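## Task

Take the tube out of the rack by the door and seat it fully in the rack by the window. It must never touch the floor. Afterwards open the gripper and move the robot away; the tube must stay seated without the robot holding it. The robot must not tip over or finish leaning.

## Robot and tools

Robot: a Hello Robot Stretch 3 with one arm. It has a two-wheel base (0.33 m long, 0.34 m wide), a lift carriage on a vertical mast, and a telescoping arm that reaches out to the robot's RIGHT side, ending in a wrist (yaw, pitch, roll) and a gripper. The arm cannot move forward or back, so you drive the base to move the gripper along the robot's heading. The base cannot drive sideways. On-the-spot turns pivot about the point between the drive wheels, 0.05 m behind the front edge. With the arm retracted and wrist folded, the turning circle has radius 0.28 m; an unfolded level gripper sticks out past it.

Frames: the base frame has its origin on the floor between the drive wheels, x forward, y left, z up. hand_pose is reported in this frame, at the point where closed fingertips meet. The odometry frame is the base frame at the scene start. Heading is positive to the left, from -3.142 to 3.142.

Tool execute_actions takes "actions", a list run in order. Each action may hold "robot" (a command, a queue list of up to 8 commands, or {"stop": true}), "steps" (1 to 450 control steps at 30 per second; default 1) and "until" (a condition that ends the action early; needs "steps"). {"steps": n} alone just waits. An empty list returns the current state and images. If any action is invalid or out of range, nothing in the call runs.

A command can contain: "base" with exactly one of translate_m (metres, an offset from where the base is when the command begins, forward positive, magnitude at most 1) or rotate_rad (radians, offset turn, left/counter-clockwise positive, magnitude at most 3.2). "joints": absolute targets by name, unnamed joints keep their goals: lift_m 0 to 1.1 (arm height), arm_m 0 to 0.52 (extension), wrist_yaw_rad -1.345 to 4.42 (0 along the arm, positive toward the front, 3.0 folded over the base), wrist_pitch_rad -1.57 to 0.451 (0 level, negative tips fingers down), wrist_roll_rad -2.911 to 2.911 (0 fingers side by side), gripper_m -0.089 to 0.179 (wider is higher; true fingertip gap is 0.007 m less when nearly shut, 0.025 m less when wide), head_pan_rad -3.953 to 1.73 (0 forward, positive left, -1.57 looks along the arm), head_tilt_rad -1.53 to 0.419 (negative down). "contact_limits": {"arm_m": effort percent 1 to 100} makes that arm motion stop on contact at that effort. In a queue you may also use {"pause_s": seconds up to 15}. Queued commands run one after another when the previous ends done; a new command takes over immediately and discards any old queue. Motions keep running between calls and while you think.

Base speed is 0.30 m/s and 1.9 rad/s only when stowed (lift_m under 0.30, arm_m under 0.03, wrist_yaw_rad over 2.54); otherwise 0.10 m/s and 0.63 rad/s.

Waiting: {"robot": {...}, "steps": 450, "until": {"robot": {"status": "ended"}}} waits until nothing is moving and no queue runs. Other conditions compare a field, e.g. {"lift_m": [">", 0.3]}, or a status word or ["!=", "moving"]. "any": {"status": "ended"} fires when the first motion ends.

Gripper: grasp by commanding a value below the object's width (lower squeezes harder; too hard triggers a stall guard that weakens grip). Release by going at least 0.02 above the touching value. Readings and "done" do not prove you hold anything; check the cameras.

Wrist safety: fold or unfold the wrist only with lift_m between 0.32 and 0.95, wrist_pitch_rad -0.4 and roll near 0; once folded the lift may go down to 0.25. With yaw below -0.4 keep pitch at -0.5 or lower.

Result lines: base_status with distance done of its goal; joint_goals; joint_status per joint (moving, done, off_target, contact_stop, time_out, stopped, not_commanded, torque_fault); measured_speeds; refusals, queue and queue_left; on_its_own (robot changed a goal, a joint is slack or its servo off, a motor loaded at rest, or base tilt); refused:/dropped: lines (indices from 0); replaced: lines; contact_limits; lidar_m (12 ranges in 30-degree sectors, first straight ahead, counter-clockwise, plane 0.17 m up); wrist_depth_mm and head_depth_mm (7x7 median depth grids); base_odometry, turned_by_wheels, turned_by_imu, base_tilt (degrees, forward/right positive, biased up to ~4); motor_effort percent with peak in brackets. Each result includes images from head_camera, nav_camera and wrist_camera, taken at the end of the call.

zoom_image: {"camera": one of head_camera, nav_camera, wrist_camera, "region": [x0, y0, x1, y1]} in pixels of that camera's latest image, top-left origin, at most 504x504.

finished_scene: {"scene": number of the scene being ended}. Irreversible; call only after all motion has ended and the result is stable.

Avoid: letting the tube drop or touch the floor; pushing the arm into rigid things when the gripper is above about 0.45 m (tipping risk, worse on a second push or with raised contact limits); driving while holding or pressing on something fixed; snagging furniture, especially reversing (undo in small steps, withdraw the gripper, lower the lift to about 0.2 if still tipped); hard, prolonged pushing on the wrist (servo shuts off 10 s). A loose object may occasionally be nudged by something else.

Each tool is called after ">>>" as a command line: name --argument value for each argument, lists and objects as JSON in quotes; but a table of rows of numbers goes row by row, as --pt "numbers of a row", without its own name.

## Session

>>> execute_actions --actions '[]'

Scene clock: 0.00 s.
robot.base_odometry: x=+0.000 y=+0.000 heading=+0.000 (m, m, rad; robot's odometry frame)
robot.turned_by_wheels: +0.000 (rad since the last result)
robot.turned_by_imu: +0.000 (rad since the last result)
robot.base_tilt: forward=+1.0 right=+0.4 (deg)
robot.lidar_m: 1.92 2.11 1.89 2.06 0.96 0.94 0.99 1.42 1.41 1.88 1.81 1.77
robot.head_depth_mm: 2144 2181 2183 2182 2219 2200 2110 / 2176 2322 2316 2318 2340 2224 1891 / 2178 2438 2462 2485 2491 2198 2049 / 2176 2631 2676 2655 2637 2639 2292 / 2177 2801 2849 2909 2809 2515 2242 / 2181 3006 3080 3108 3122 2998 2315 / 2164 3020 3135 3120 3123 3082 2318
robot.base_status: not_commanded
robot.joint_positions: lift_m=+0.539 arm_m=+0.003 wrist_yaw_rad=+2.861 wrist_pitch_rad=-0.571 wrist_roll_rad=+0.012 gripper_m=+0.037 head_pan_rad=+0.017 head_tilt_rad=-0.017
robot.joint_goals: lift_m=+0.539 arm_m=+0.003 wrist_yaw_rad=+2.861 wrist_pitch_rad=-0.571 wrist_roll_rad=+0.012 gripper_m=+0.037 head_pan_rad=+0.017 head_tilt_rad=-0.017
robot.joint_status: lift_m=not_commanded arm_m=not_commanded wrist_yaw_rad=not_commanded wrist_pitch_rad=not_commanded wrist_roll_rad=not_commanded gripper_m=not_commanded head_pan_rad=not_commanded head_tilt_rad=not_commanded
robot.measured_speeds: translate_m=+0.000 rotate_rad=+0.000 lift_m=+0.000 arm_m=+0.000 wrist_yaw_rad=+0.000 wrist_pitch_rad=+0.000 wrist_roll_rad=+0.000 head_pan_rad=+0.000 head_tilt_rad=+0.000
robot: refusals=0 queue=idle queue_left=0
robot.motor_effort: left_wheel=+0 right_wheel=+0 lift_m=+38 arm_m=-1 wrist_yaw_rad=+0 wrist_pitch_rad=+6 wrist_roll_rad=+0 gripper_m=+0 head_pan_rad=+0 head_tilt_rad=+3 (%)
robot.hand_pose: x=+0.0350 y=+0.0469 z=+0.5193 quat_wxyz=(+0.293, +0.703, +0.101, +0.640) (m; robot's base frame)
robot.wrist_depth_mm: - - - - - - - / - - - - - - - / 949 - - - - - - / 849 913 913 916 960 - - / 764 - 799 799 833 838 858 / 673 682 680 703 727 742 751 / 606 608 637 632 641 671 664
pictures: head_camera (sideways: a quarter turn clockwise sets it upright), nav_camera (sideways: a quarter turn counterclockwise sets it upright), wrist_camera
camera_calibration (this result's frames):
head_camera: T_world_to_cam=[[-0.046353, -0.0053308, -0.998911, 1.32351], [-0.0234382, 0.999716, -0.00424748, 0.00939639], [0.99865, 0.0232158, -0.0464648, 0.0151704], [0, 0, 0, 1]] pos_world=[0.046419, -0.00269053, 1.32282]
nav_camera: T_world_to_cam=[[-0.00303858, -0.0465724, 0.99891, -1.25849], [-0.0150434, -0.9988, -0.0466131, 0.109161], [0.999882, -0.0151686, 0.00233433, -0.0475581], [0, 0, 0, 1]] pos_world=[0.0453706, 0.0496976, 1.26232]
wrist_camera: T_world_to_cam=[[0.955867, -0.287908, 0.0585495, -0.055611], [-0.158609, -0.673426, -0.722039, 0.44256], [0.247309, 0.680886, -0.689371, 0.485783], [0, 0, 0, 1]] pos_world=[0.00321241, -0.048742, 0.657686]
Images, in order (width x height): head_camera 896x504, nav_camera 672x504, wrist_camera 644x364.

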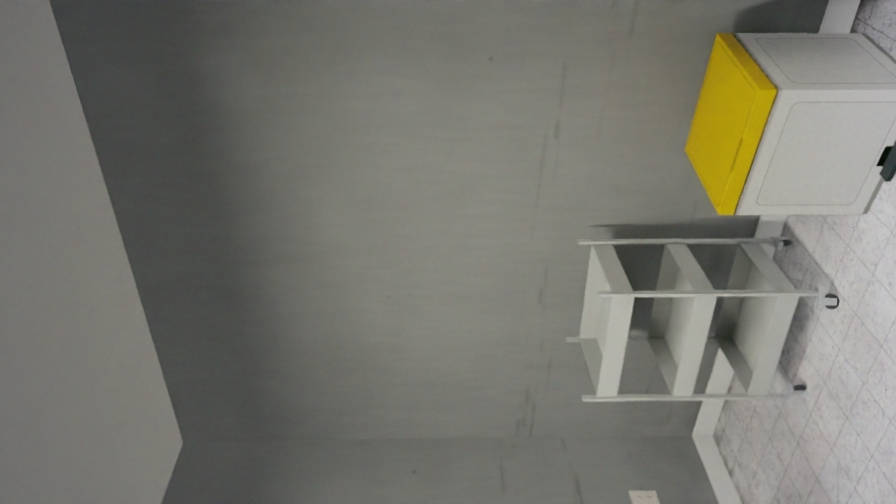

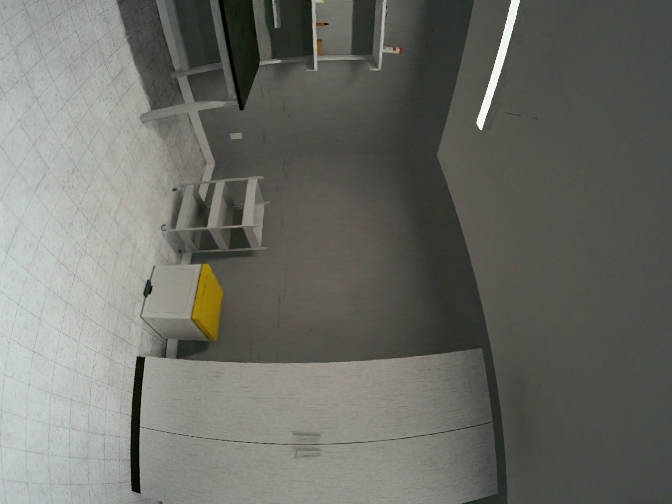

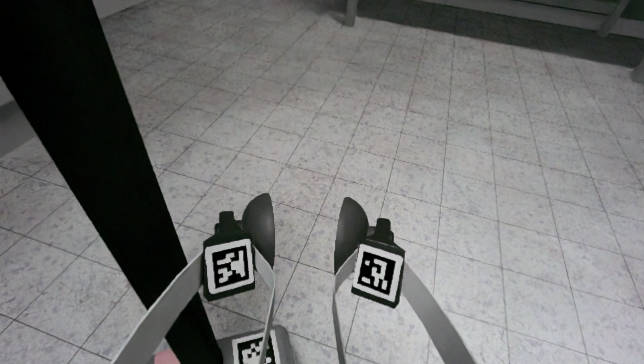

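>>> execute_actions --actions '[{"robot": [{"joints": {"wrist_yaw_rad": 3.0, "wrist_pitch_rad": -0.4, "wrist_roll_rad": 0, "lift_m": 0.27, "head_pan_rad": -1.85, "head_tilt_rad": -0.35}}], "steps": 450, "until": {"robot": {"status": "ended"}}}]'

Scene clock: 14.97 s.
robot.base_odometry: x=+0.000 y=+0.000 heading=+0.000 (m, m, rad; robot's odometry frame)
robot.turned_by_wheels: +0.000 (rad since the last result)
robot.turned_by_imu: +0.001 (rad since the last result)
robot.base_tilt: forward=+1.0 right=+0.5 (deg)
robot.lidar_m: 1.93 2.11 1.89 2.07 0.96 0.94 0.99 1.42 1.41 1.88 1.81 1.77
robot.head_depth_mm: 1824 1909 1970 2160 2243 1894 1522 / 1888 1986 1966 2220 2300 1889 1528 / 1930 2044 2021 2313 2374 1885 1532 / 1984 2104 2081 1865 2323 1893 1525 / 2025 2196 2121 2429 2396 1901 1528 / 2115 2251 2202 2559 2542 1899 1522 / 2144 2262 2316 2680 2543 1902 1534
robot.base_status: not_commanded
robot.joint_positions: lift_m=+0.270 arm_m=+0.003 wrist_yaw_rad=+2.997 wrist_pitch_rad=-0.422 wrist_roll_rad=+0.005 gripper_m=+0.037 head_pan_rad=-1.843 head_tilt_rad=-0.346
robot.joint_goals: lift_m=+0.270 arm_m=+0.003 wrist_yaw_rad=+3.000 wrist_pitch_rad=-0.400 wrist_roll_rad=+0.000 gripper_m=+0.037 head_pan_rad=-1.850 head_tilt_rad=-0.350
robot.joint_status: lift_m=done arm_m=not_commanded wrist_yaw_rad=done wrist_pitch_rad=done wrist_roll_rad=done gripper_m=not_commanded head_pan_rad=done head_tilt_rad=done
robot.measured_speeds: translate_m=+0.000 rotate_rad=+0.000 lift_m=+0.000 arm_m=+0.000 wrist_yaw_rad=+0.000 wrist_pitch_rad=+0.000 wrist_roll_rad=+0.000 head_pan_rad=+0.000 head_tilt_rad=+0.000
robot: refusals=0 queue=done queue_left=0
robot.motor_effort: left_wheel=+0(0) right_wheel=+1(0) lift_m=+33(38) arm_m=-1(1) wrist_yaw_rad=+2(1) wrist_pitch_rad=+10(11) wrist_roll_rad=-2(2) gripper_m=+0(0) head_pan_rad=-4(46) head_tilt_rad=-1(18) (%)
robot.hand_pose: x=+0.0110 y=+0.0738 z=+0.2820 quat_wxyz=(+0.198, +0.702, +0.098, +0.678) (m; robot's base frame)
robot.wrist_depth_mm: 781 - - - - - - / 887 - - - - - - / 785 - 850 868 918 946 - / 631 631 679 695 719 744 773 / 523 533 - 572 591 604 619 / 460 474 - - 502 510 519 / - - - 424 429 439 442
pictures: head_camera (sideways: a quarter turn clockwise sets it upright), nav_camera (sideways: a quarter turn counterclockwise sets it upright), wrist_camera
camera_calibration (this result's frames):
head_camera: T_world_to_cam=[[0.094081, 0.354089, -0.930467, 1.23313], [0.965107, -0.261848, -0.00206257, 0.000520366], [-0.244371, -0.897807, -0.366369, 0.439143], [0, 0, 0, 1]] pos_world=[-0.00920282, -0.0422374, 1.30828]
nav_camera: T_world_to_cam=[[-0.130452, -0.29453, 0.946696, -1.18932], [-0.949388, 0.312296, -0.0336635, 0.0979844], [-0.285735, -0.903174, -0.320363, 0.380332], [0, 0, 0, 1]] pos_world=[0.0465499, -0.0373848, 1.25107]
wrist_camera: T_world_to_cam=[[0.985035, -0.160623, 0.0624939, -0.0218695], [-0.042118, -0.575935, -0.81641, 0.3037], [0.167127, 0.801561, -0.574081, 0.269214], [0, 0, 0, 1]] pos_world=[-0.0106593, -0.0443925, 0.403861]
Images, in order (width x height): head_camera 896x504, nav_camera 672x504, wrist_camera 644x364.

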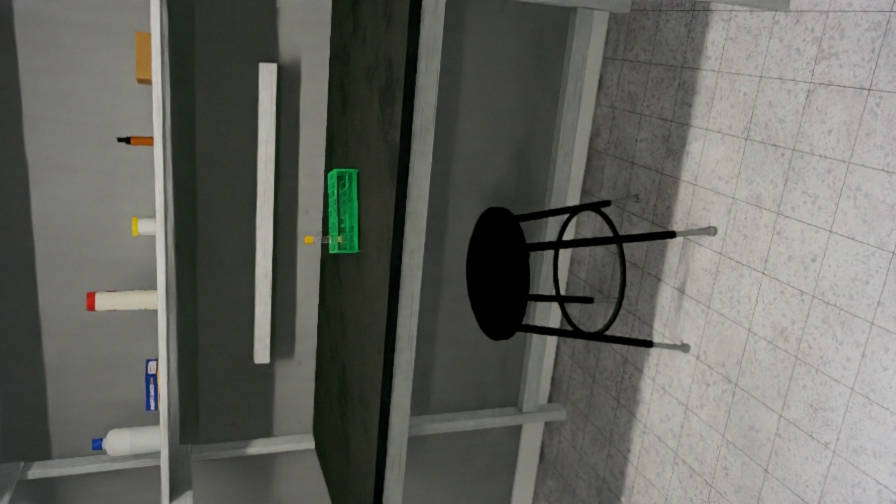

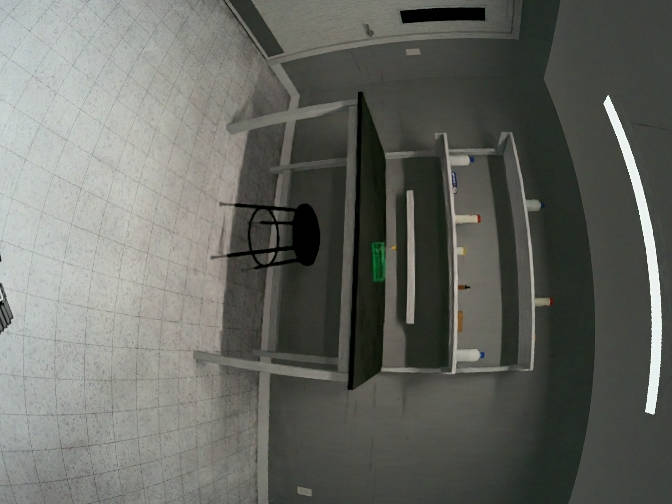

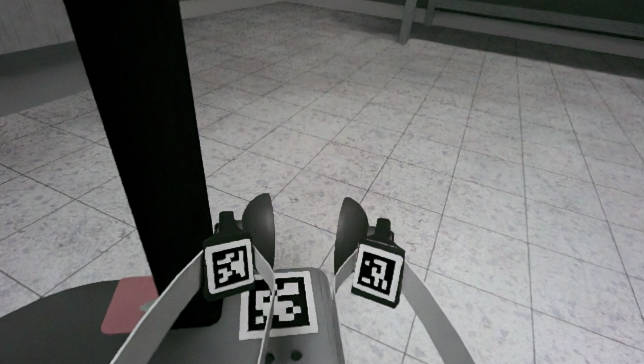

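>>> execute_actions --actions '[{"robot": [{"base": {"rotate_rad": -1.73}}, {"base": {"translate_m": 1.0}}, {"base": {"translate_m": 0.18}}, {"base": {"rotate_rad": 1.135}, "joints": {"head_pan_rad": -1.57, "head_tilt_rad": -0.5}}], "steps": 450, "until": {"robot": {"status": "ended"}}}, {"robot": [{"joints": {"lift_m": 0.4}}, {"joints": {"lift_m": 0.93}}], "steps": 10}]'

Scene clock: 52.33 s.
robot.base_odometry: x=-0.187 y=-1.165 heading=-0.595 (m, m, rad; robot's odometry frame)
robot.turned_by_wheels: -0.595 (rad since the last result)
robot.turned_by_imu: -0.569 (rad since the last result)
robot.base_tilt: forward=+0.9 right=+0.5 (deg)
robot.lidar_m: 1.69 1.39 1.80 2.93 2.04 1.51 1.46 0.73 1.03 0.44 0.51 0.82
robot.head_depth_mm: 943 986 1090 790 598 481 1264 / 947 1004 1089 709 598 480 1261 / 945 997 1092 712 600 480 757 / 946 1000 1090 702 600 482 727 / 947 1001 1087 799 601 483 434 / 946 1002 1083 800 604 483 434 / 946 1005 1090 802 603 485 435
robot.base_status: done (rotate_rad +1.1349 of +1.1350)
robot.joint_positions: lift_m=+0.281 arm_m=+0.003 wrist_yaw_rad=+2.998 wrist_pitch_rad=-0.421 wrist_roll_rad=+0.004 gripper_m=+0.037 head_pan_rad=-1.577 head_tilt_rad=-0.494
robot.joint_goals: lift_m=+0.400 arm_m=+0.003 wrist_yaw_rad=+3.000 wrist_pitch_rad=-0.400 wrist_roll_rad=+0.000 gripper_m=+0.037 head_pan_rad=-1.570 head_tilt_rad=-0.500
robot.joint_status: lift_m=moving arm_m=not_commanded wrist_yaw_rad=done wrist_pitch_rad=done wrist_roll_rad=done gripper_m=not_commanded head_pan_rad=done head_tilt_rad=done
robot.measured_speeds: translate_m=+0.000 rotate_rad=+0.000 lift_m=+0.063 arm_m=+0.000 wrist_yaw_rad=+0.000 wrist_pitch_rad=+0.000 wrist_roll_rad=+0.000 head_pan_rad=+0.000 head_tilt_rad=+0.000
robot: refusals=0 queue=running queue_left=1
robot.motor_effort: left_wheel=-3(16) right_wheel=+4(15) lift_m=+45(42) arm_m=-1(1) wrist_yaw_rad=+1(2) wrist_pitch_rad=+10(10) wrist_roll_rad=-2(2) gripper_m=+0(1) head_pan_rad=+5(31) head_tilt_rad=-1(14) (%)
robot.hand_pose: x=+0.0108 y=+0.0739 z=+0.2929 quat_wxyz=(+0.198, +0.702, +0.098, +0.678) (m; robot's base frame)
robot.wrist_depth_mm: - - - - - - - / - - - - - - - / 801 - 868 893 937 - - / 633 645 703 706 730 763 790 / 542 553 - 586 609 618 638 / 467 493 - 511 513 526 539 / - - - 433 440 454 458
pictures: head_camera (sideways: a quarter turn clockwise sets it upright), nav_camera (sideways: a quarter turn counterclockwise sets it upright), wrist_camera
camera_calibration (this result's frames):
head_camera: T_world_to_cam=[[-0.00150487, 0.500231, -0.86589, 1.14947], [0.999999, 0.00130214, -0.000985681, -0.00109476], [0.000634446, -0.865891, -0.500233, 0.611841], [0, 0, 0, 1]] pos_world=[0.00243638, -0.0452129, 1.30138]
nav_camera: T_world_to_cam=[[-0.0492619, -0.45526, 0.888995, -1.11452], [-0.998066, 0.0562158, -0.0265173, 0.088972], [-0.0379033, -0.888582, -0.457149, 0.556825], [0, 0, 0, 1]] pos_world=[0.0550024, -0.0176116, 1.24771]
wrist_camera: T_world_to_cam=[[0.985166, -0.159797, 0.0625584, -0.022447], [-0.0414849, -0.575504, -0.816746, 0.312687], [0.166516, 0.802035, -0.573596, 0.275269], [0, 0, 0, 1]] pos_world=[-0.0107509, -0.0444095, 0.414683]
Images, in order (width x height): head_camera 896x504, nav_camera 672x504, wrist_camera 644x364.

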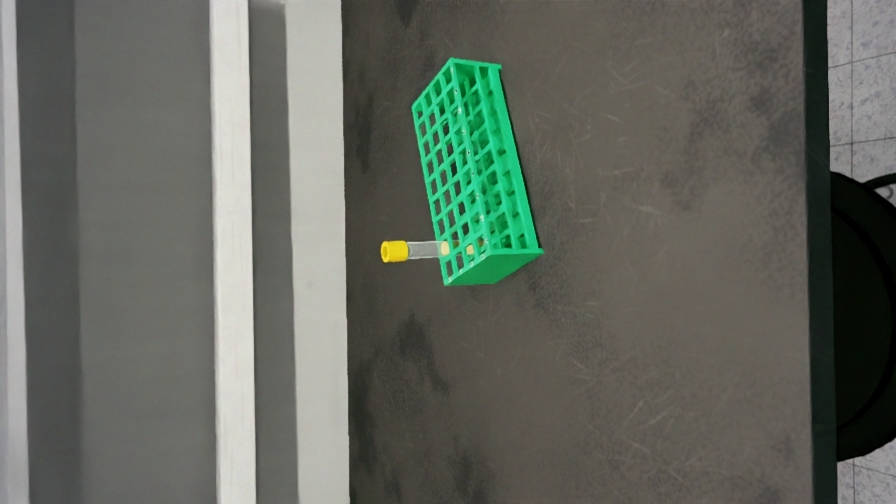

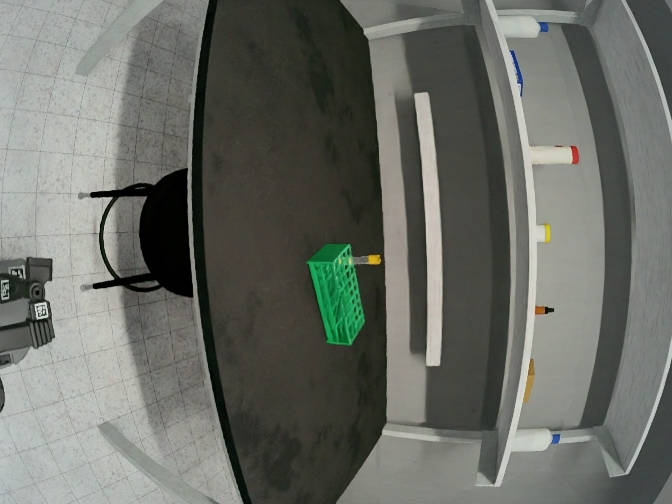

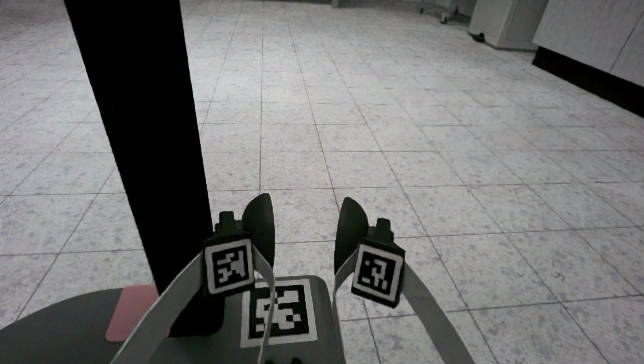

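>>> execute_actions --actions '[{"robot": [{"joints": {"lift_m": 0.93, "wrist_yaw_rad": 1.5, "gripper_m": 0.09}, "base": {"translate_m": 0.028}}, {"joints": {"wrist_pitch_rad": 0.0}}, {"joints": {"wrist_yaw_rad": 0.0, "lift_m": 0.91, "arm_m": 0.16}}], "steps": 450, "until": {"robot": {"status": "ended"}}}]'

Scene clock: 69.27 s.
robot.base_odometry: x=-0.164 y=-1.181 heading=-0.595 (m, m, rad; robot's odometry frame)
robot.turned_by_wheels: +0.000 (rad since the last result)
robot.turned_by_imu: +0.003 (rad since the last result)
robot.base_tilt: forward=+1.0 right=+0.5 (deg)
robot.lidar_m: 1.66 1.36 1.75 3.55 2.08 1.53 1.49 0.75 1.03 0.45 0.49 0.80
robot.head_depth_mm: 943 988 1087 828 - - 1259 / 944 997 1092 853 - - 1264 / 945 1002 1090 875 - 444 745 / 944 1001 1092 837 590 468 433 / 948 1003 1094 796 601 483 434 / 949 1004 1092 803 603 483 434 / 948 999 1086 803 605 485 435
robot.base_status: done (translate_m +0.0280 of +0.0280)
robot.joint_positions: lift_m=+0.910 arm_m=+0.160 wrist_yaw_rad=+0.003 wrist_pitch_rad=-0.024 wrist_roll_rad=+0.003 gripper_m=+0.090 head_pan_rad=-1.577 head_tilt_rad=-0.494
robot.joint_goals: lift_m=+0.910 arm_m=+0.160 wrist_yaw_rad=+0.000 wrist_pitch_rad=+0.000 wrist_roll_rad=+0.000 gripper_m=+0.090 head_pan_rad=-1.570 head_tilt_rad=-0.500
robot.joint_status: lift_m=done arm_m=done wrist_yaw_rad=done wrist_pitch_rad=done wrist_roll_rad=done gripper_m=done head_pan_rad=done head_tilt_rad=done
robot.measured_speeds: translate_m=+0.000 rotate_rad=+0.000 lift_m=+0.000 arm_m=+0.000 wrist_yaw_rad=+0.000 wrist_pitch_rad=+0.000 wrist_roll_rad=+0.000 head_pan_rad=+0.000 head_tilt_rad=+0.000
robot: refusals=0 queue=done queue_left=0
robot.motor_effort: left_wheel=-3(8) right_wheel=+3(8) lift_m=+33(41) arm_m=+3(4) wrist_yaw_rad=-2(1) wrist_pitch_rad=+11(13) wrist_roll_rad=-1(2) gripper_m=+1(88) head_pan_rad=+5(4) head_tilt_rad=-2(1) (%)
robot.hand_pose: x=-0.0208 y=-0.5603 z=+1.0186 quat_wxyz=(+0.706, +0.010, -0.708, -0.008) (m; robot's base frame)
robot.wrist_depth_mm: 645 657 658 658 661 667 661 / 621 662 670 677 683 699 701 / 697 696 712 702 707 709 715 / 624 717 720 717 729 739 727 / 405 425 444 467 524 514 546 / 299 298 303 243 228 265 373 / 241 240 249 214 235 251 280
pictures: head_camera (sideways: a quarter turn clockwise sets it upright), nav_camera (sideways: a quarter turn counterclockwise sets it upright), wrist_camera
camera_calibration (this result's frames):
head_camera: T_world_to_cam=[[-0.00150517, 0.500231, -0.86589, 1.14947], [0.999999, 0.00130274, -0.000985681, -0.00109476], [0.000634962, -0.865891, -0.500233, 0.611841], [0, 0, 0, 1]] pos_world=[0.0024364, -0.0452129, 1.30138]
nav_camera: T_world_to_cam=[[-0.0492616, -0.45526, 0.888995, -1.11452], [-0.998066, 0.0562153, -0.0265173, 0.088972], [-0.0379028, -0.888582, -0.457149, 0.556825], [0, 0, 0, 1]] pos_world=[0.0550024, -0.0176115, 1.24771]
wrist_camera: T_world_to_cam=[[-0.997946, 0.0369903, 0.052308, -0.0585572], [-0.0431836, 0.21473, -0.975718, 1.14378], [-0.0473242, -0.975973, -0.212692, -0.162773], [0, 0, 0, 1]] pos_world=[-0.0167472, -0.402301, 1.08445]
Images, in order (width x height): head_camera 896x504, nav_camera 672x504, wrist_camera 644x364.

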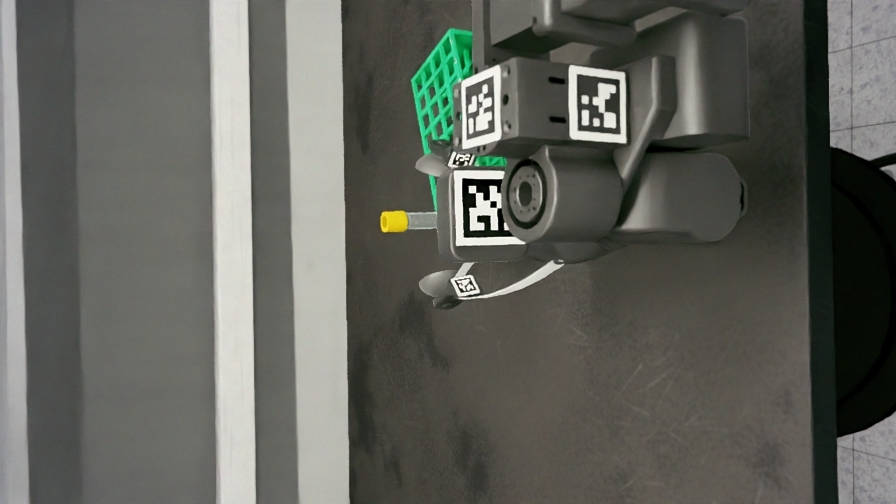

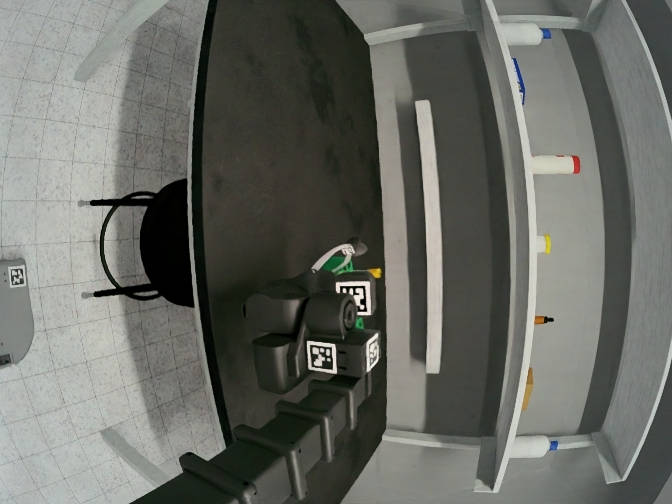

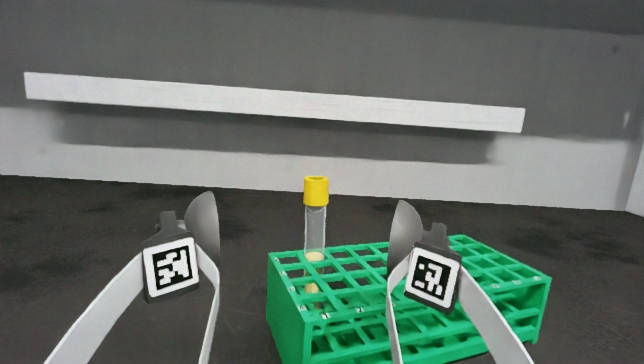

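>>> zoom_image --camera "wrist_camera" --region '[200, 160, 420, 300]'

Region (200, 160, 420, 300) of wrist_camera's 644x364 image, scaled by 2.291; it fills the top 321 rows of this view, and the rest is white.

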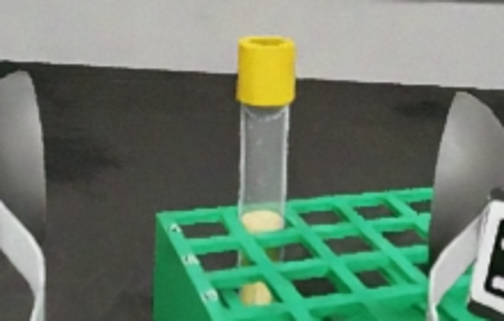

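>>> execute_actions --actions '[{"robot": [{"base": {"translate_m": -0.007}, "joints": {"arm_m": 0.235}}, {"joints": {"gripper_m": 0.045}}], "steps": 450, "until": {"robot": {"status": "ended"}}}]'

>>> zoom_image --camera "wrist_camera" --region '[200, 180, 400, 320]'

Scene clock: 85.80 s.
robot.base_odometry: x=-0.170 y=-1.177 heading=-0.595 (m, m, rad; robot's odometry frame)
robot.turned_by_wheels: +0.000 (rad since the last result)
robot.turned_by_imu: +0.001 (rad since the last result)
robot.base_tilt: forward=+1.0 right=+0.5 (deg)
robot.lidar_m: 1.67 1.37 1.76 2.93 2.07 1.53 1.48 0.74 1.03 0.45 0.50 0.80
robot.head_depth_mm: 946 986 1093 - - 467 1258 / 947 999 1091 - - 480 1262 / 948 1000 1091 - - 481 754 / 948 1000 1088 763 601 481 434 / 948 1004 1088 799 600 482 433 / 946 1001 1089 800 603 484 435 / 951 1004 1089 804 604 484 437
robot.base_status: done (translate_m -0.0070 of -0.0070)
robot.joint_positions: lift_m=+0.910 arm_m=+0.235 wrist_yaw_rad=+0.002 wrist_pitch_rad=-0.024 wrist_roll_rad=+0.003 gripper_m=+0.045 head_pan_rad=-1.577 head_tilt_rad=-0.494
robot.joint_goals: lift_m=+0.910 arm_m=+0.235 wrist_yaw_rad=+0.000 wrist_pitch_rad=+0.000 wrist_roll_rad=+0.000 gripper_m=+0.045 head_pan_rad=-1.570 head_tilt_rad=-0.500
robot.joint_status: lift_m=done arm_m=done wrist_yaw_rad=done wrist_pitch_rad=done wrist_roll_rad=done gripper_m=done head_pan_rad=done head_tilt_rad=done
robot.measured_speeds: translate_m=+0.000 rotate_rad=+0.000 lift_m=+0.000 arm_m=+0.000 wrist_yaw_rad=+0.000 wrist_pitch_rad=+0.000 wrist_roll_rad=+0.000 head_pan_rad=+0.000 head_tilt_rad=+0.000
robot: refusals=0 queue=done queue_left=0
robot.motor_effort: left_wheel=-3(10) right_wheel=+4(6) lift_m=+33(33) arm_m=+3(1) wrist_yaw_rad=-1(1) wrist_pitch_rad=+11(11) wrist_roll_rad=-1(1) gripper_m=+0(86) head_pan_rad=+5(4) head_tilt_rad=-1(1) (%)
robot.hand_pose: x=-0.0209 y=-0.6353 z=+1.0186 quat_wxyz=(+0.706, +0.009, -0.708, -0.008) (m; robot's base frame)
robot.wrist_depth_mm: 584 588 590 592 593 602 599 / 522 596 599 602 609 620 625 / 622 631 631 627 635 554 637 / 633 640 636 656 650 658 658 / 402 416 468 391 511 518 550 / 298 309 300 325 346 250 368 / 236 244 238 186 189 200 201
pictures: head_camera (sideways: a quarter turn clockwise sets it upright), nav_camera (sideways: a quarter turn counterclockwise sets it upright), wrist_camera
camera_calibration (this result's frames):
head_camera: T_world_to_cam=[[-0.00150523, 0.500231, -0.86589, 1.14947], [0.999999, 0.00130286, -0.000985681, -0.00109476], [0.000635065, -0.865891, -0.500233, 0.611841], [0, 0, 0, 1]] pos_world=[0.00243641, -0.0452129, 1.30138]
nav_camera: T_world_to_cam=[[-0.0492615, -0.45526, 0.888995, -1.11452], [-0.998066, 0.0562151, -0.0265173, 0.088972], [-0.0379027, -0.888582, -0.457149, 0.556825], [0, 0, 0, 1]] pos_world=[0.0550024, -0.0176115, 1.24771]
wrist_camera: T_world_to_cam=[[-0.997921, 0.0376405, 0.0523079, -0.0555353], [-0.0430439, 0.214753, -0.975719, 1.1599], [-0.0479599, -0.975943, -0.212687, -0.235981], [0, 0, 0, 1]] pos_world=[-0.0168108, -0.477306, 1.08445]
Images, in order (width x height): head_camera 896x504, nav_camera 672x504, wrist_camera 644x364.

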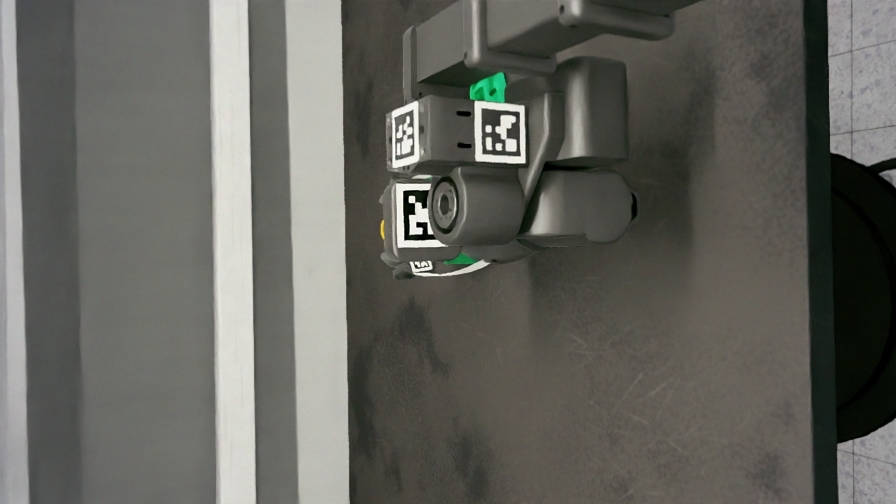

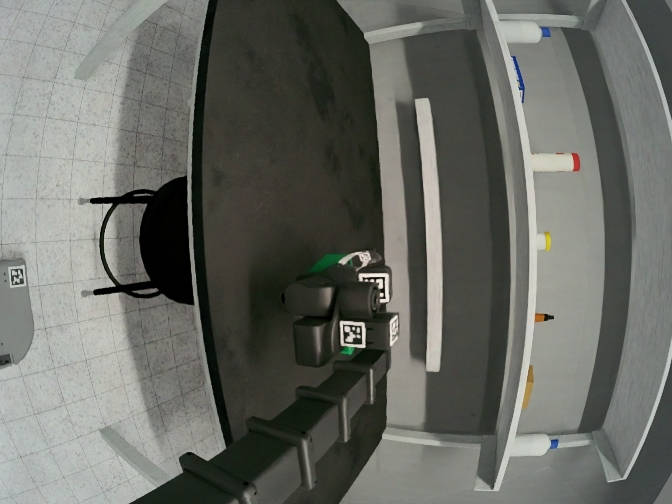

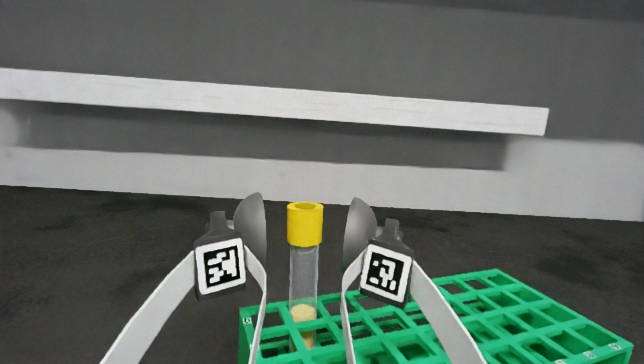

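Region (200, 180, 400, 320) of wrist_camera's 644x364 image, scaled by 2.520; it fills the top 353 rows of this view, and the rest is white.

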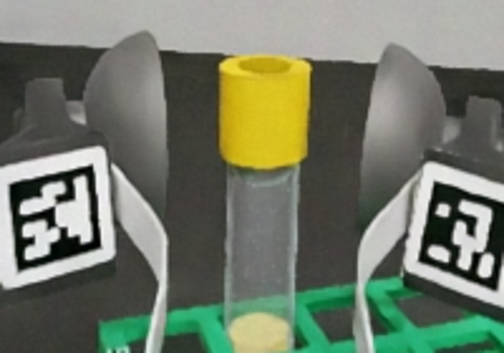

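>>> execute_actions --actions '[{"robot": [{"joints": {"arm_m": 0.247}}, {"joints": {"gripper_m": -0.03}}, {"pause_s": 0.4}, {"joints": {"lift_m": 1.0}}], "steps": 450, "until": {"robot": {"status": "ended"}}}]'

Scene clock: 96.90 s.
robot.base_odometry: x=-0.170 y=-1.177 heading=-0.595 (m, m, rad; robot's odometry frame)
robot.turned_by_wheels: +0.000 (rad since the last result)
robot.turned_by_imu: +0.001 (rad since the last result)
robot.base_tilt: forward=+0.9 right=+0.5 (deg)
robot.lidar_m: 1.67 1.37 1.77 2.94 2.08 1.53 1.48 0.74 1.03 0.45 0.50 0.81
robot.head_depth_mm: 945 995 - 754 597 479 1264 / 947 1010 - 675 598 480 1263 / 943 1013 - - 598 481 758 / 948 998 1091 761 601 482 433 / 948 1000 1094 797 601 483 434 / 945 1005 1088 800 604 484 434 / 947 999 1092 806 603 484 435
robot.base_status: done (translate_m -0.0070 of -0.0070)
robot.joint_positions: lift_m=+1.000 arm_m=+0.247 wrist_yaw_rad=+0.002 wrist_pitch_rad=-0.024 wrist_roll_rad=+0.003 gripper_m=-0.029 head_pan_rad=-1.577 head_tilt_rad=-0.494
robot.joint_goals: lift_m=+1.000 arm_m=+0.247 wrist_yaw_rad=+0.000 wrist_pitch_rad=+0.000 wrist_roll_rad=+0.000 gripper_m=-0.030 head_pan_rad=-1.570 head_tilt_rad=-0.500
robot.joint_status: lift_m=done arm_m=done wrist_yaw_rad=done wrist_pitch_rad=done wrist_roll_rad=done gripper_m=done head_pan_rad=done head_tilt_rad=done
robot.measured_speeds: translate_m=+0.000 rotate_rad=+0.000 lift_m=+0.000 arm_m=+0.000 wrist_yaw_rad=+0.000 wrist_pitch_rad=+0.000 wrist_roll_rad=+0.000 head_pan_rad=+0.000 head_tilt_rad=+0.000
robot: refusals=0 queue=done queue_left=0
robot.motor_effort: left_wheel=-3(3) right_wheel=+4(4) lift_m=+42(44) arm_m=+3(3) wrist_yaw_rad=-1(2) wrist_pitch_rad=+11(11) wrist_roll_rad=-1(1) gripper_m=-16(96) head_pan_rad=+5(4) head_tilt_rad=-1(2) (%)
robot.hand_pose: x=-0.0210 y=-0.6473 z=+1.1083 quat_wxyz=(+0.706, +0.009, -0.708, -0.008) (m; robot's base frame)
robot.wrist_depth_mm: 574 572 578 584 591 585 596 / 587 601 597 598 606 603 611 / 533 605 613 616 624 632 629 / 627 637 635 634 645 577 661 / 632 649 645 164 662 667 676 / 455 465 454 472 523 536 564 / 357 367 375 380 398 410 424
pictures: head_camera (sideways: a quarter turn clockwise sets it upright), nav_camera (sideways: a quarter turn counterclockwise sets it upright), wrist_camera
camera_calibration (this result's frames):
head_camera: T_world_to_cam=[[-0.00150517, 0.500232, -0.86589, 1.14947], [0.999999, 0.00130274, -0.00098568, -0.00109476], [0.000634962, -0.865891, -0.500233, 0.611841], [0, 0, 0, 1]] pos_world=[0.0024364, -0.0452129, 1.30138]
nav_camera: T_world_to_cam=[[-0.0492616, -0.45526, 0.888995, -1.11452], [-0.998066, 0.0562153, -0.0265173, 0.088972], [-0.0379028, -0.888582, -0.457149, 0.556825], [0, 0, 0, 1]] pos_world=[0.0550024, -0.0176115, 1.24771]
wrist_camera: T_world_to_cam=[[-0.997908, 0.0380047, 0.0523078, -0.0596343], [-0.0429654, 0.214769, -0.975719, 1.25004], [-0.048316, -0.975925, -0.212687, -0.228607], [0, 0, 0, 1]] pos_world=[-0.0168464, -0.489306, 1.17419]
Images, in order (width x height): head_camera 896x504, nav_camera 672x504, wrist_camera 644x364.

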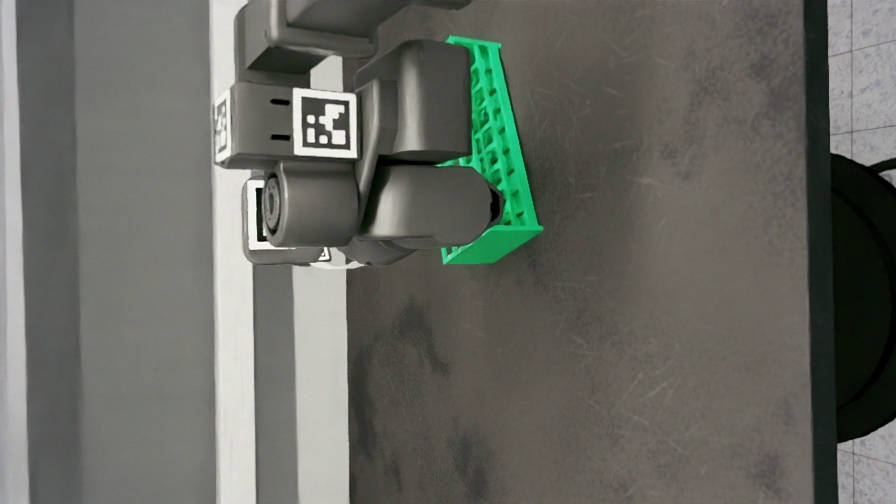

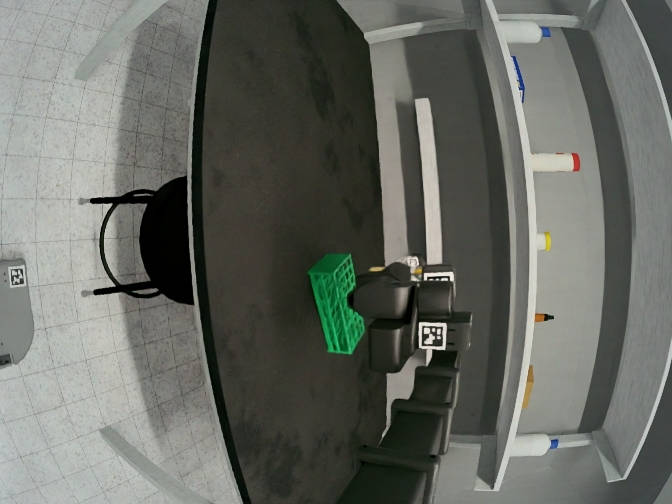

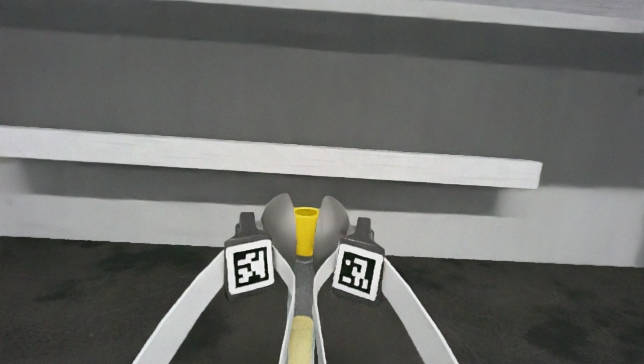

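>>> execute_actions --actions '[{"robot": [{"joints": {"arm_m": 0.0, "wrist_yaw_rad": 1.44, "wrist_pitch_rad": 0.04, "head_pan_rad": 0.1, "head_tilt_rad": -0.25}, "base": {"rotate_rad": 1.62}}, {"base": {"translate_m": 1.0}}], "steps": 200, "until": {"robot": {"translate_m": [">", 0.25]}}}]'

Scene clock: 111.23 s.
robot.base_odometry: x=-0.038 y=-0.960 heading=+1.025 (m, m, rad; robot's odometry frame)
robot.turned_by_wheels: +1.620 (rad since the last result)
robot.turned_by_imu: +1.591 (rad since the last result)
robot.base_tilt: forward=+0.8 right=-0.2 (deg)
robot.lidar_m: 2.68 2.00 1.51 1.47 0.88 1.28 0.69 0.73 0.95 1.29 1.31 1.97
robot.head_depth_mm: 2940 3067 3162 3331 2759 2090 1641 / 2930 3050 3186 3366 2911 2123 1651 / 3024 3145 3261 3412 2929 2107 1664 / 3035 3167 3284 3482 2899 2122 1650 / 3080 3161 3304 3497 2978 2127 1660 / 3097 3267 3413 3599 2899 2123 1671 / 3146 3288 3456 3620 2976 2129 1661
robot.base_status: moving (translate_m +0.2533 of +1.0000)
robot.joint_positions: lift_m=+1.000 arm_m=+0.003 wrist_yaw_rad=+1.438 wrist_pitch_rad=+0.013 wrist_roll_rad=+0.003 gripper_m=-0.029 head_pan_rad=+0.093 head_tilt_rad=-0.260
robot.joint_goals: lift_m=+1.000 arm_m=+0.000 wrist_yaw_rad=+1.440 wrist_pitch_rad=+0.040 wrist_roll_rad=+0.000 gripper_m=-0.030 head_pan_rad=+0.100 head_tilt_rad=-0.250
robot.joint_status: lift_m=done arm_m=done wrist_yaw_rad=done wrist_pitch_rad=done wrist_roll_rad=done gripper_m=done head_pan_rad=done head_tilt_rad=done
robot.measured_speeds: translate_m=+0.100 rotate_rad=+0.000 lift_m=+0.000 arm_m=+0.000 wrist_yaw_rad=+0.000 wrist_pitch_rad=+0.000 wrist_roll_rad=+0.000 head_pan_rad=+0.000 head_tilt_rad=+0.000
robot: refusals=0 queue=running queue_left=0
robot.motor_effort: left_wheel=-2(10) right_wheel=+6(11) lift_m=+42(42) arm_m=-5(6) wrist_yaw_rad=+1(1) wrist_pitch_rad=+12(13) wrist_roll_rad=-1(1) gripper_m=-15(16) head_pan_rad=+4(46) head_tilt_rad=+5(18) (%)
robot.hand_pose: x=+0.2329 y=-0.1820 z=+1.1179 quat_wxyz=(+0.528, +0.463, -0.536, +0.469) (m; robot's base frame)
robot.wrist_depth_mm: - - - - - - - / - - - - - - - / - - - - - - - / - - - - - - - / - - - - - - - / - - - - - - - / - - - - - - -
pictures: head_camera (sideways: a quarter turn clockwise sets it upright), nav_camera (sideways: a quarter turn counterclockwise sets it upright), wrist_camera
camera_calibration (this result's frames):
head_camera: T_world_to_cam=[[-0.284256, -0.0310471, -0.958245, 1.27171], [-0.0997113, 0.995013, -0.00265975, 0.0077935], [0.953549, 0.0947919, -0.285934, 0.327156], [0, 0, 0, 1]] pos_world=[0.05031, 0.000716606, 1.31218]
nav_camera: T_world_to_cam=[[0.240403, -0.0243003, 0.970369, -1.22251], [0.0501903, -0.998038, -0.0374275, 0.0967912], [0.969375, 0.0577008, -0.238711, 0.266405], [0, 0, 0, 1]] pos_world=[0.0307895, 0.0515223, 1.2535]
wrist_camera: T_world_to_cam=[[-0.17304, -0.983604, 0.0507888, -0.200731], [-0.182369, -0.0186771, -0.983053, 1.16853], [0.967884, -0.17937, -0.176147, 0.107207], [0, 0, 0, 1]] pos_world=[0.0746044, -0.156385, 1.1778]
Images, in order (width x height): head_camera 896x504, nav_camera 672x504, wrist_camera 644x364.

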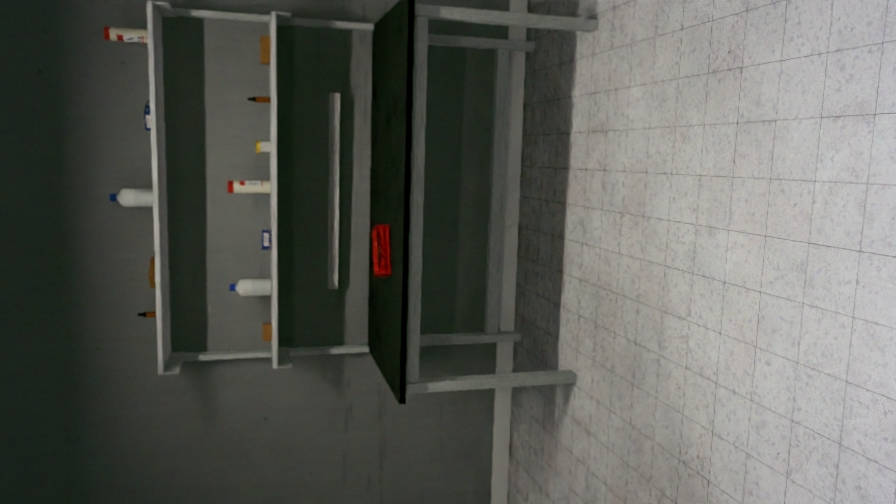

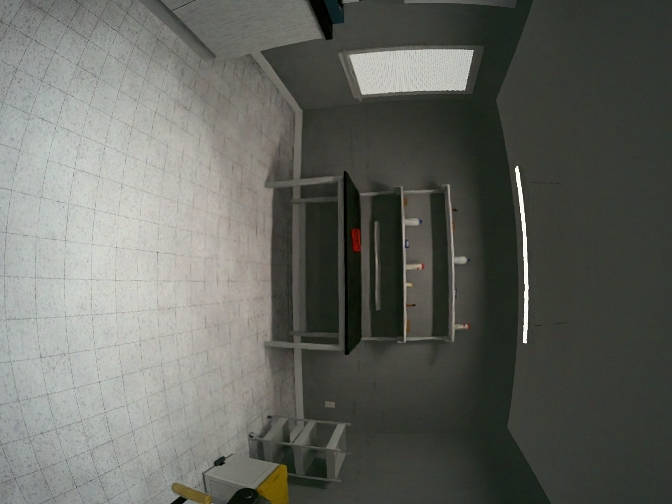

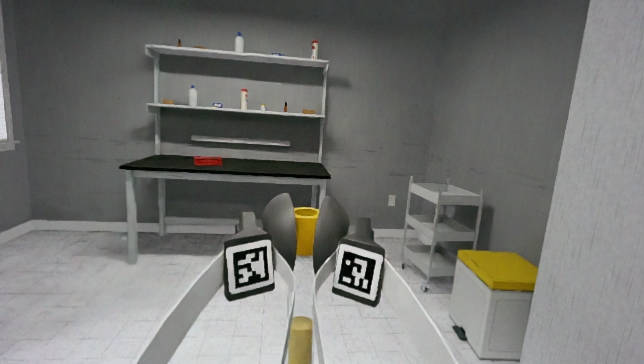

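>>> execute_actions --actions '[{"robot": [{"base": {"translate_m": 1.0}, "joints": {"head_pan_rad": 0.25, "head_tilt_rad": -0.5}}], "steps": 450, "until": {"robot": {"status": "ended"}}}]'

Scene clock: 127.73 s.
robot.base_odometry: x=+0.788 y=+0.398 heading=+1.025 (m, m, rad; robot's odometry frame)
robot.turned_by_wheels: +0.000 (rad since the last result)
robot.turned_by_imu: +0.013 (rad since the last result)
robot.base_tilt: forward=+0.9 right=+0.5 (deg)
robot.lidar_m: 1.71 1.35 2.05 1.40 1.47 2.09 2.27 1.77 1.35 1.32 1.47 1.20
robot.head_depth_mm: 1453 1594 1621 1152 1925 1609 1355 / 1522 1657 1626 1216 1948 1609 1353 / 1548 1697 1639 1213 2003 1620 1351 / 1563 1746 1640 1285 2014 1623 1354 / 1635 1810 1653 1295 2022 1620 1360 / 1658 1866 1658 2266 2013 1632 1361 / 1769 1915 2054 1396 1841 1622 1364
robot.base_status: done (translate_m +1.0000 of +1.0000)
robot.joint_positions: lift_m=+1.000 arm_m=+0.003 wrist_yaw_rad=+1.438 wrist_pitch_rad=+0.013 wrist_roll_rad=+0.003 gripper_m=-0.029 head_pan_rad=+0.243 head_tilt_rad=-0.494
robot.joint_goals: lift_m=+1.000 arm_m=+0.000 wrist_yaw_rad=+1.440 wrist_pitch_rad=+0.040 wrist_roll_rad=+0.000 gripper_m=-0.030 head_pan_rad=+0.250 head_tilt_rad=-0.500
robot.joint_status: lift_m=done arm_m=done wrist_yaw_rad=done wrist_pitch_rad=done wrist_roll_rad=done gripper_m=done head_pan_rad=done head_tilt_rad=done
robot.measured_speeds: translate_m=+0.000 rotate_rad=+0.000 lift_m=+0.000 arm_m=+0.000 wrist_yaw_rad=+0.000 wrist_pitch_rad=+0.000 wrist_roll_rad=+0.000 head_pan_rad=+0.000 head_tilt_rad=+0.000
robot: refusals=0 queue=done queue_left=0
robot.motor_effort: left_wheel=-4(6) right_wheel=+4(7) lift_m=+42(42) arm_m=-4(5) wrist_yaw_rad=+1(1) wrist_pitch_rad=+12(12) wrist_roll_rad=-1(1) gripper_m=-15(15) head_pan_rad=+4(20) head_tilt_rad=-2(15) (%)
robot.hand_pose: x=+0.2329 y=-0.1820 z=+1.1179 quat_wxyz=(+0.528, +0.463, -0.536, +0.469) (m; robot's base frame)
robot.wrist_depth_mm: - - - - - - - / - - - - - - - / - - - - - - - / - - - - - - - / - - - - - - - / - - - - - - - / - - - - - - -
pictures: head_camera (sideways: a quarter turn clockwise sets it upright), nav_camera (sideways: a quarter turn counterclockwise sets it upright), wrist_camera
camera_calibration (this result's frames):
head_camera: T_world_to_cam=[[-0.483805, -0.124496, -0.866276, 1.15292], [-0.247542, 0.968877, -0.000991335, 0.00652263], [0.839438, 0.21396, -0.499565, 0.605856], [0, 0, 0, 1]] pos_world=[0.0508229, 0.00758439, 1.30141]
nav_camera: T_world_to_cam=[[0.452705, 0.064213, 0.889345, -1.11804], [0.191341, -0.981164, -0.026556, 0.0817669], [0.870889, 0.18219, -0.456464, 0.55039], [0, 0, 0, 1]] pos_world=[0.0111659, 0.0517435, 1.24772]
wrist_camera: T_world_to_cam=[[-0.17304, -0.983604, 0.0507889, -0.200731], [-0.182369, -0.0186772, -0.983053, 1.16853], [0.967884, -0.17937, -0.176147, 0.107207], [0, 0, 0, 1]] pos_world=[0.0746044, -0.156385, 1.1778]
Images, in order (width x height): head_camera 896x504, nav_camera 672x504, wrist_camera 644x364.

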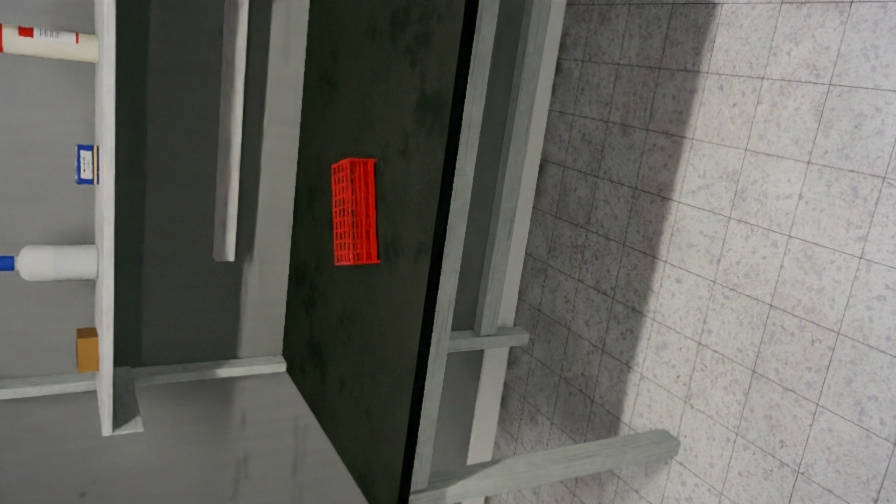

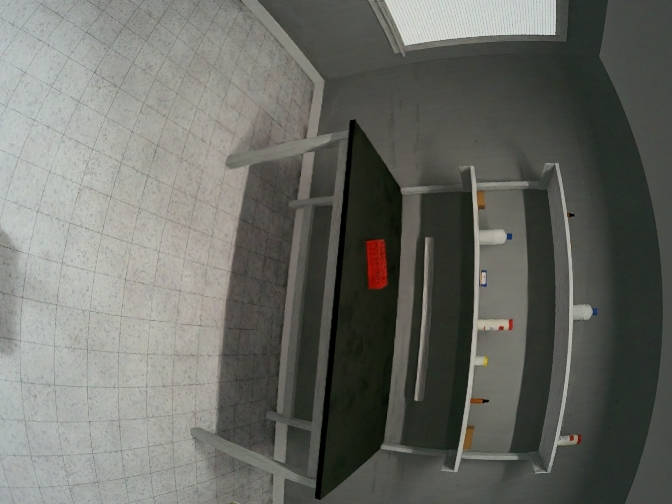

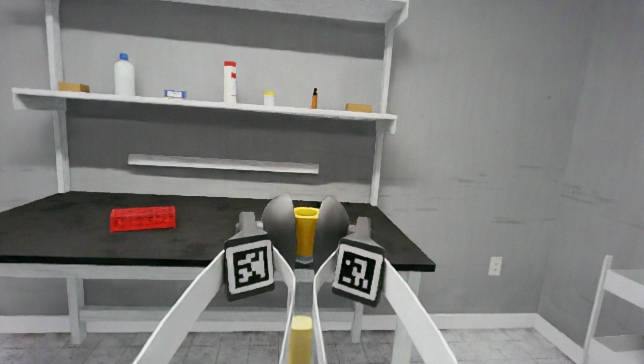

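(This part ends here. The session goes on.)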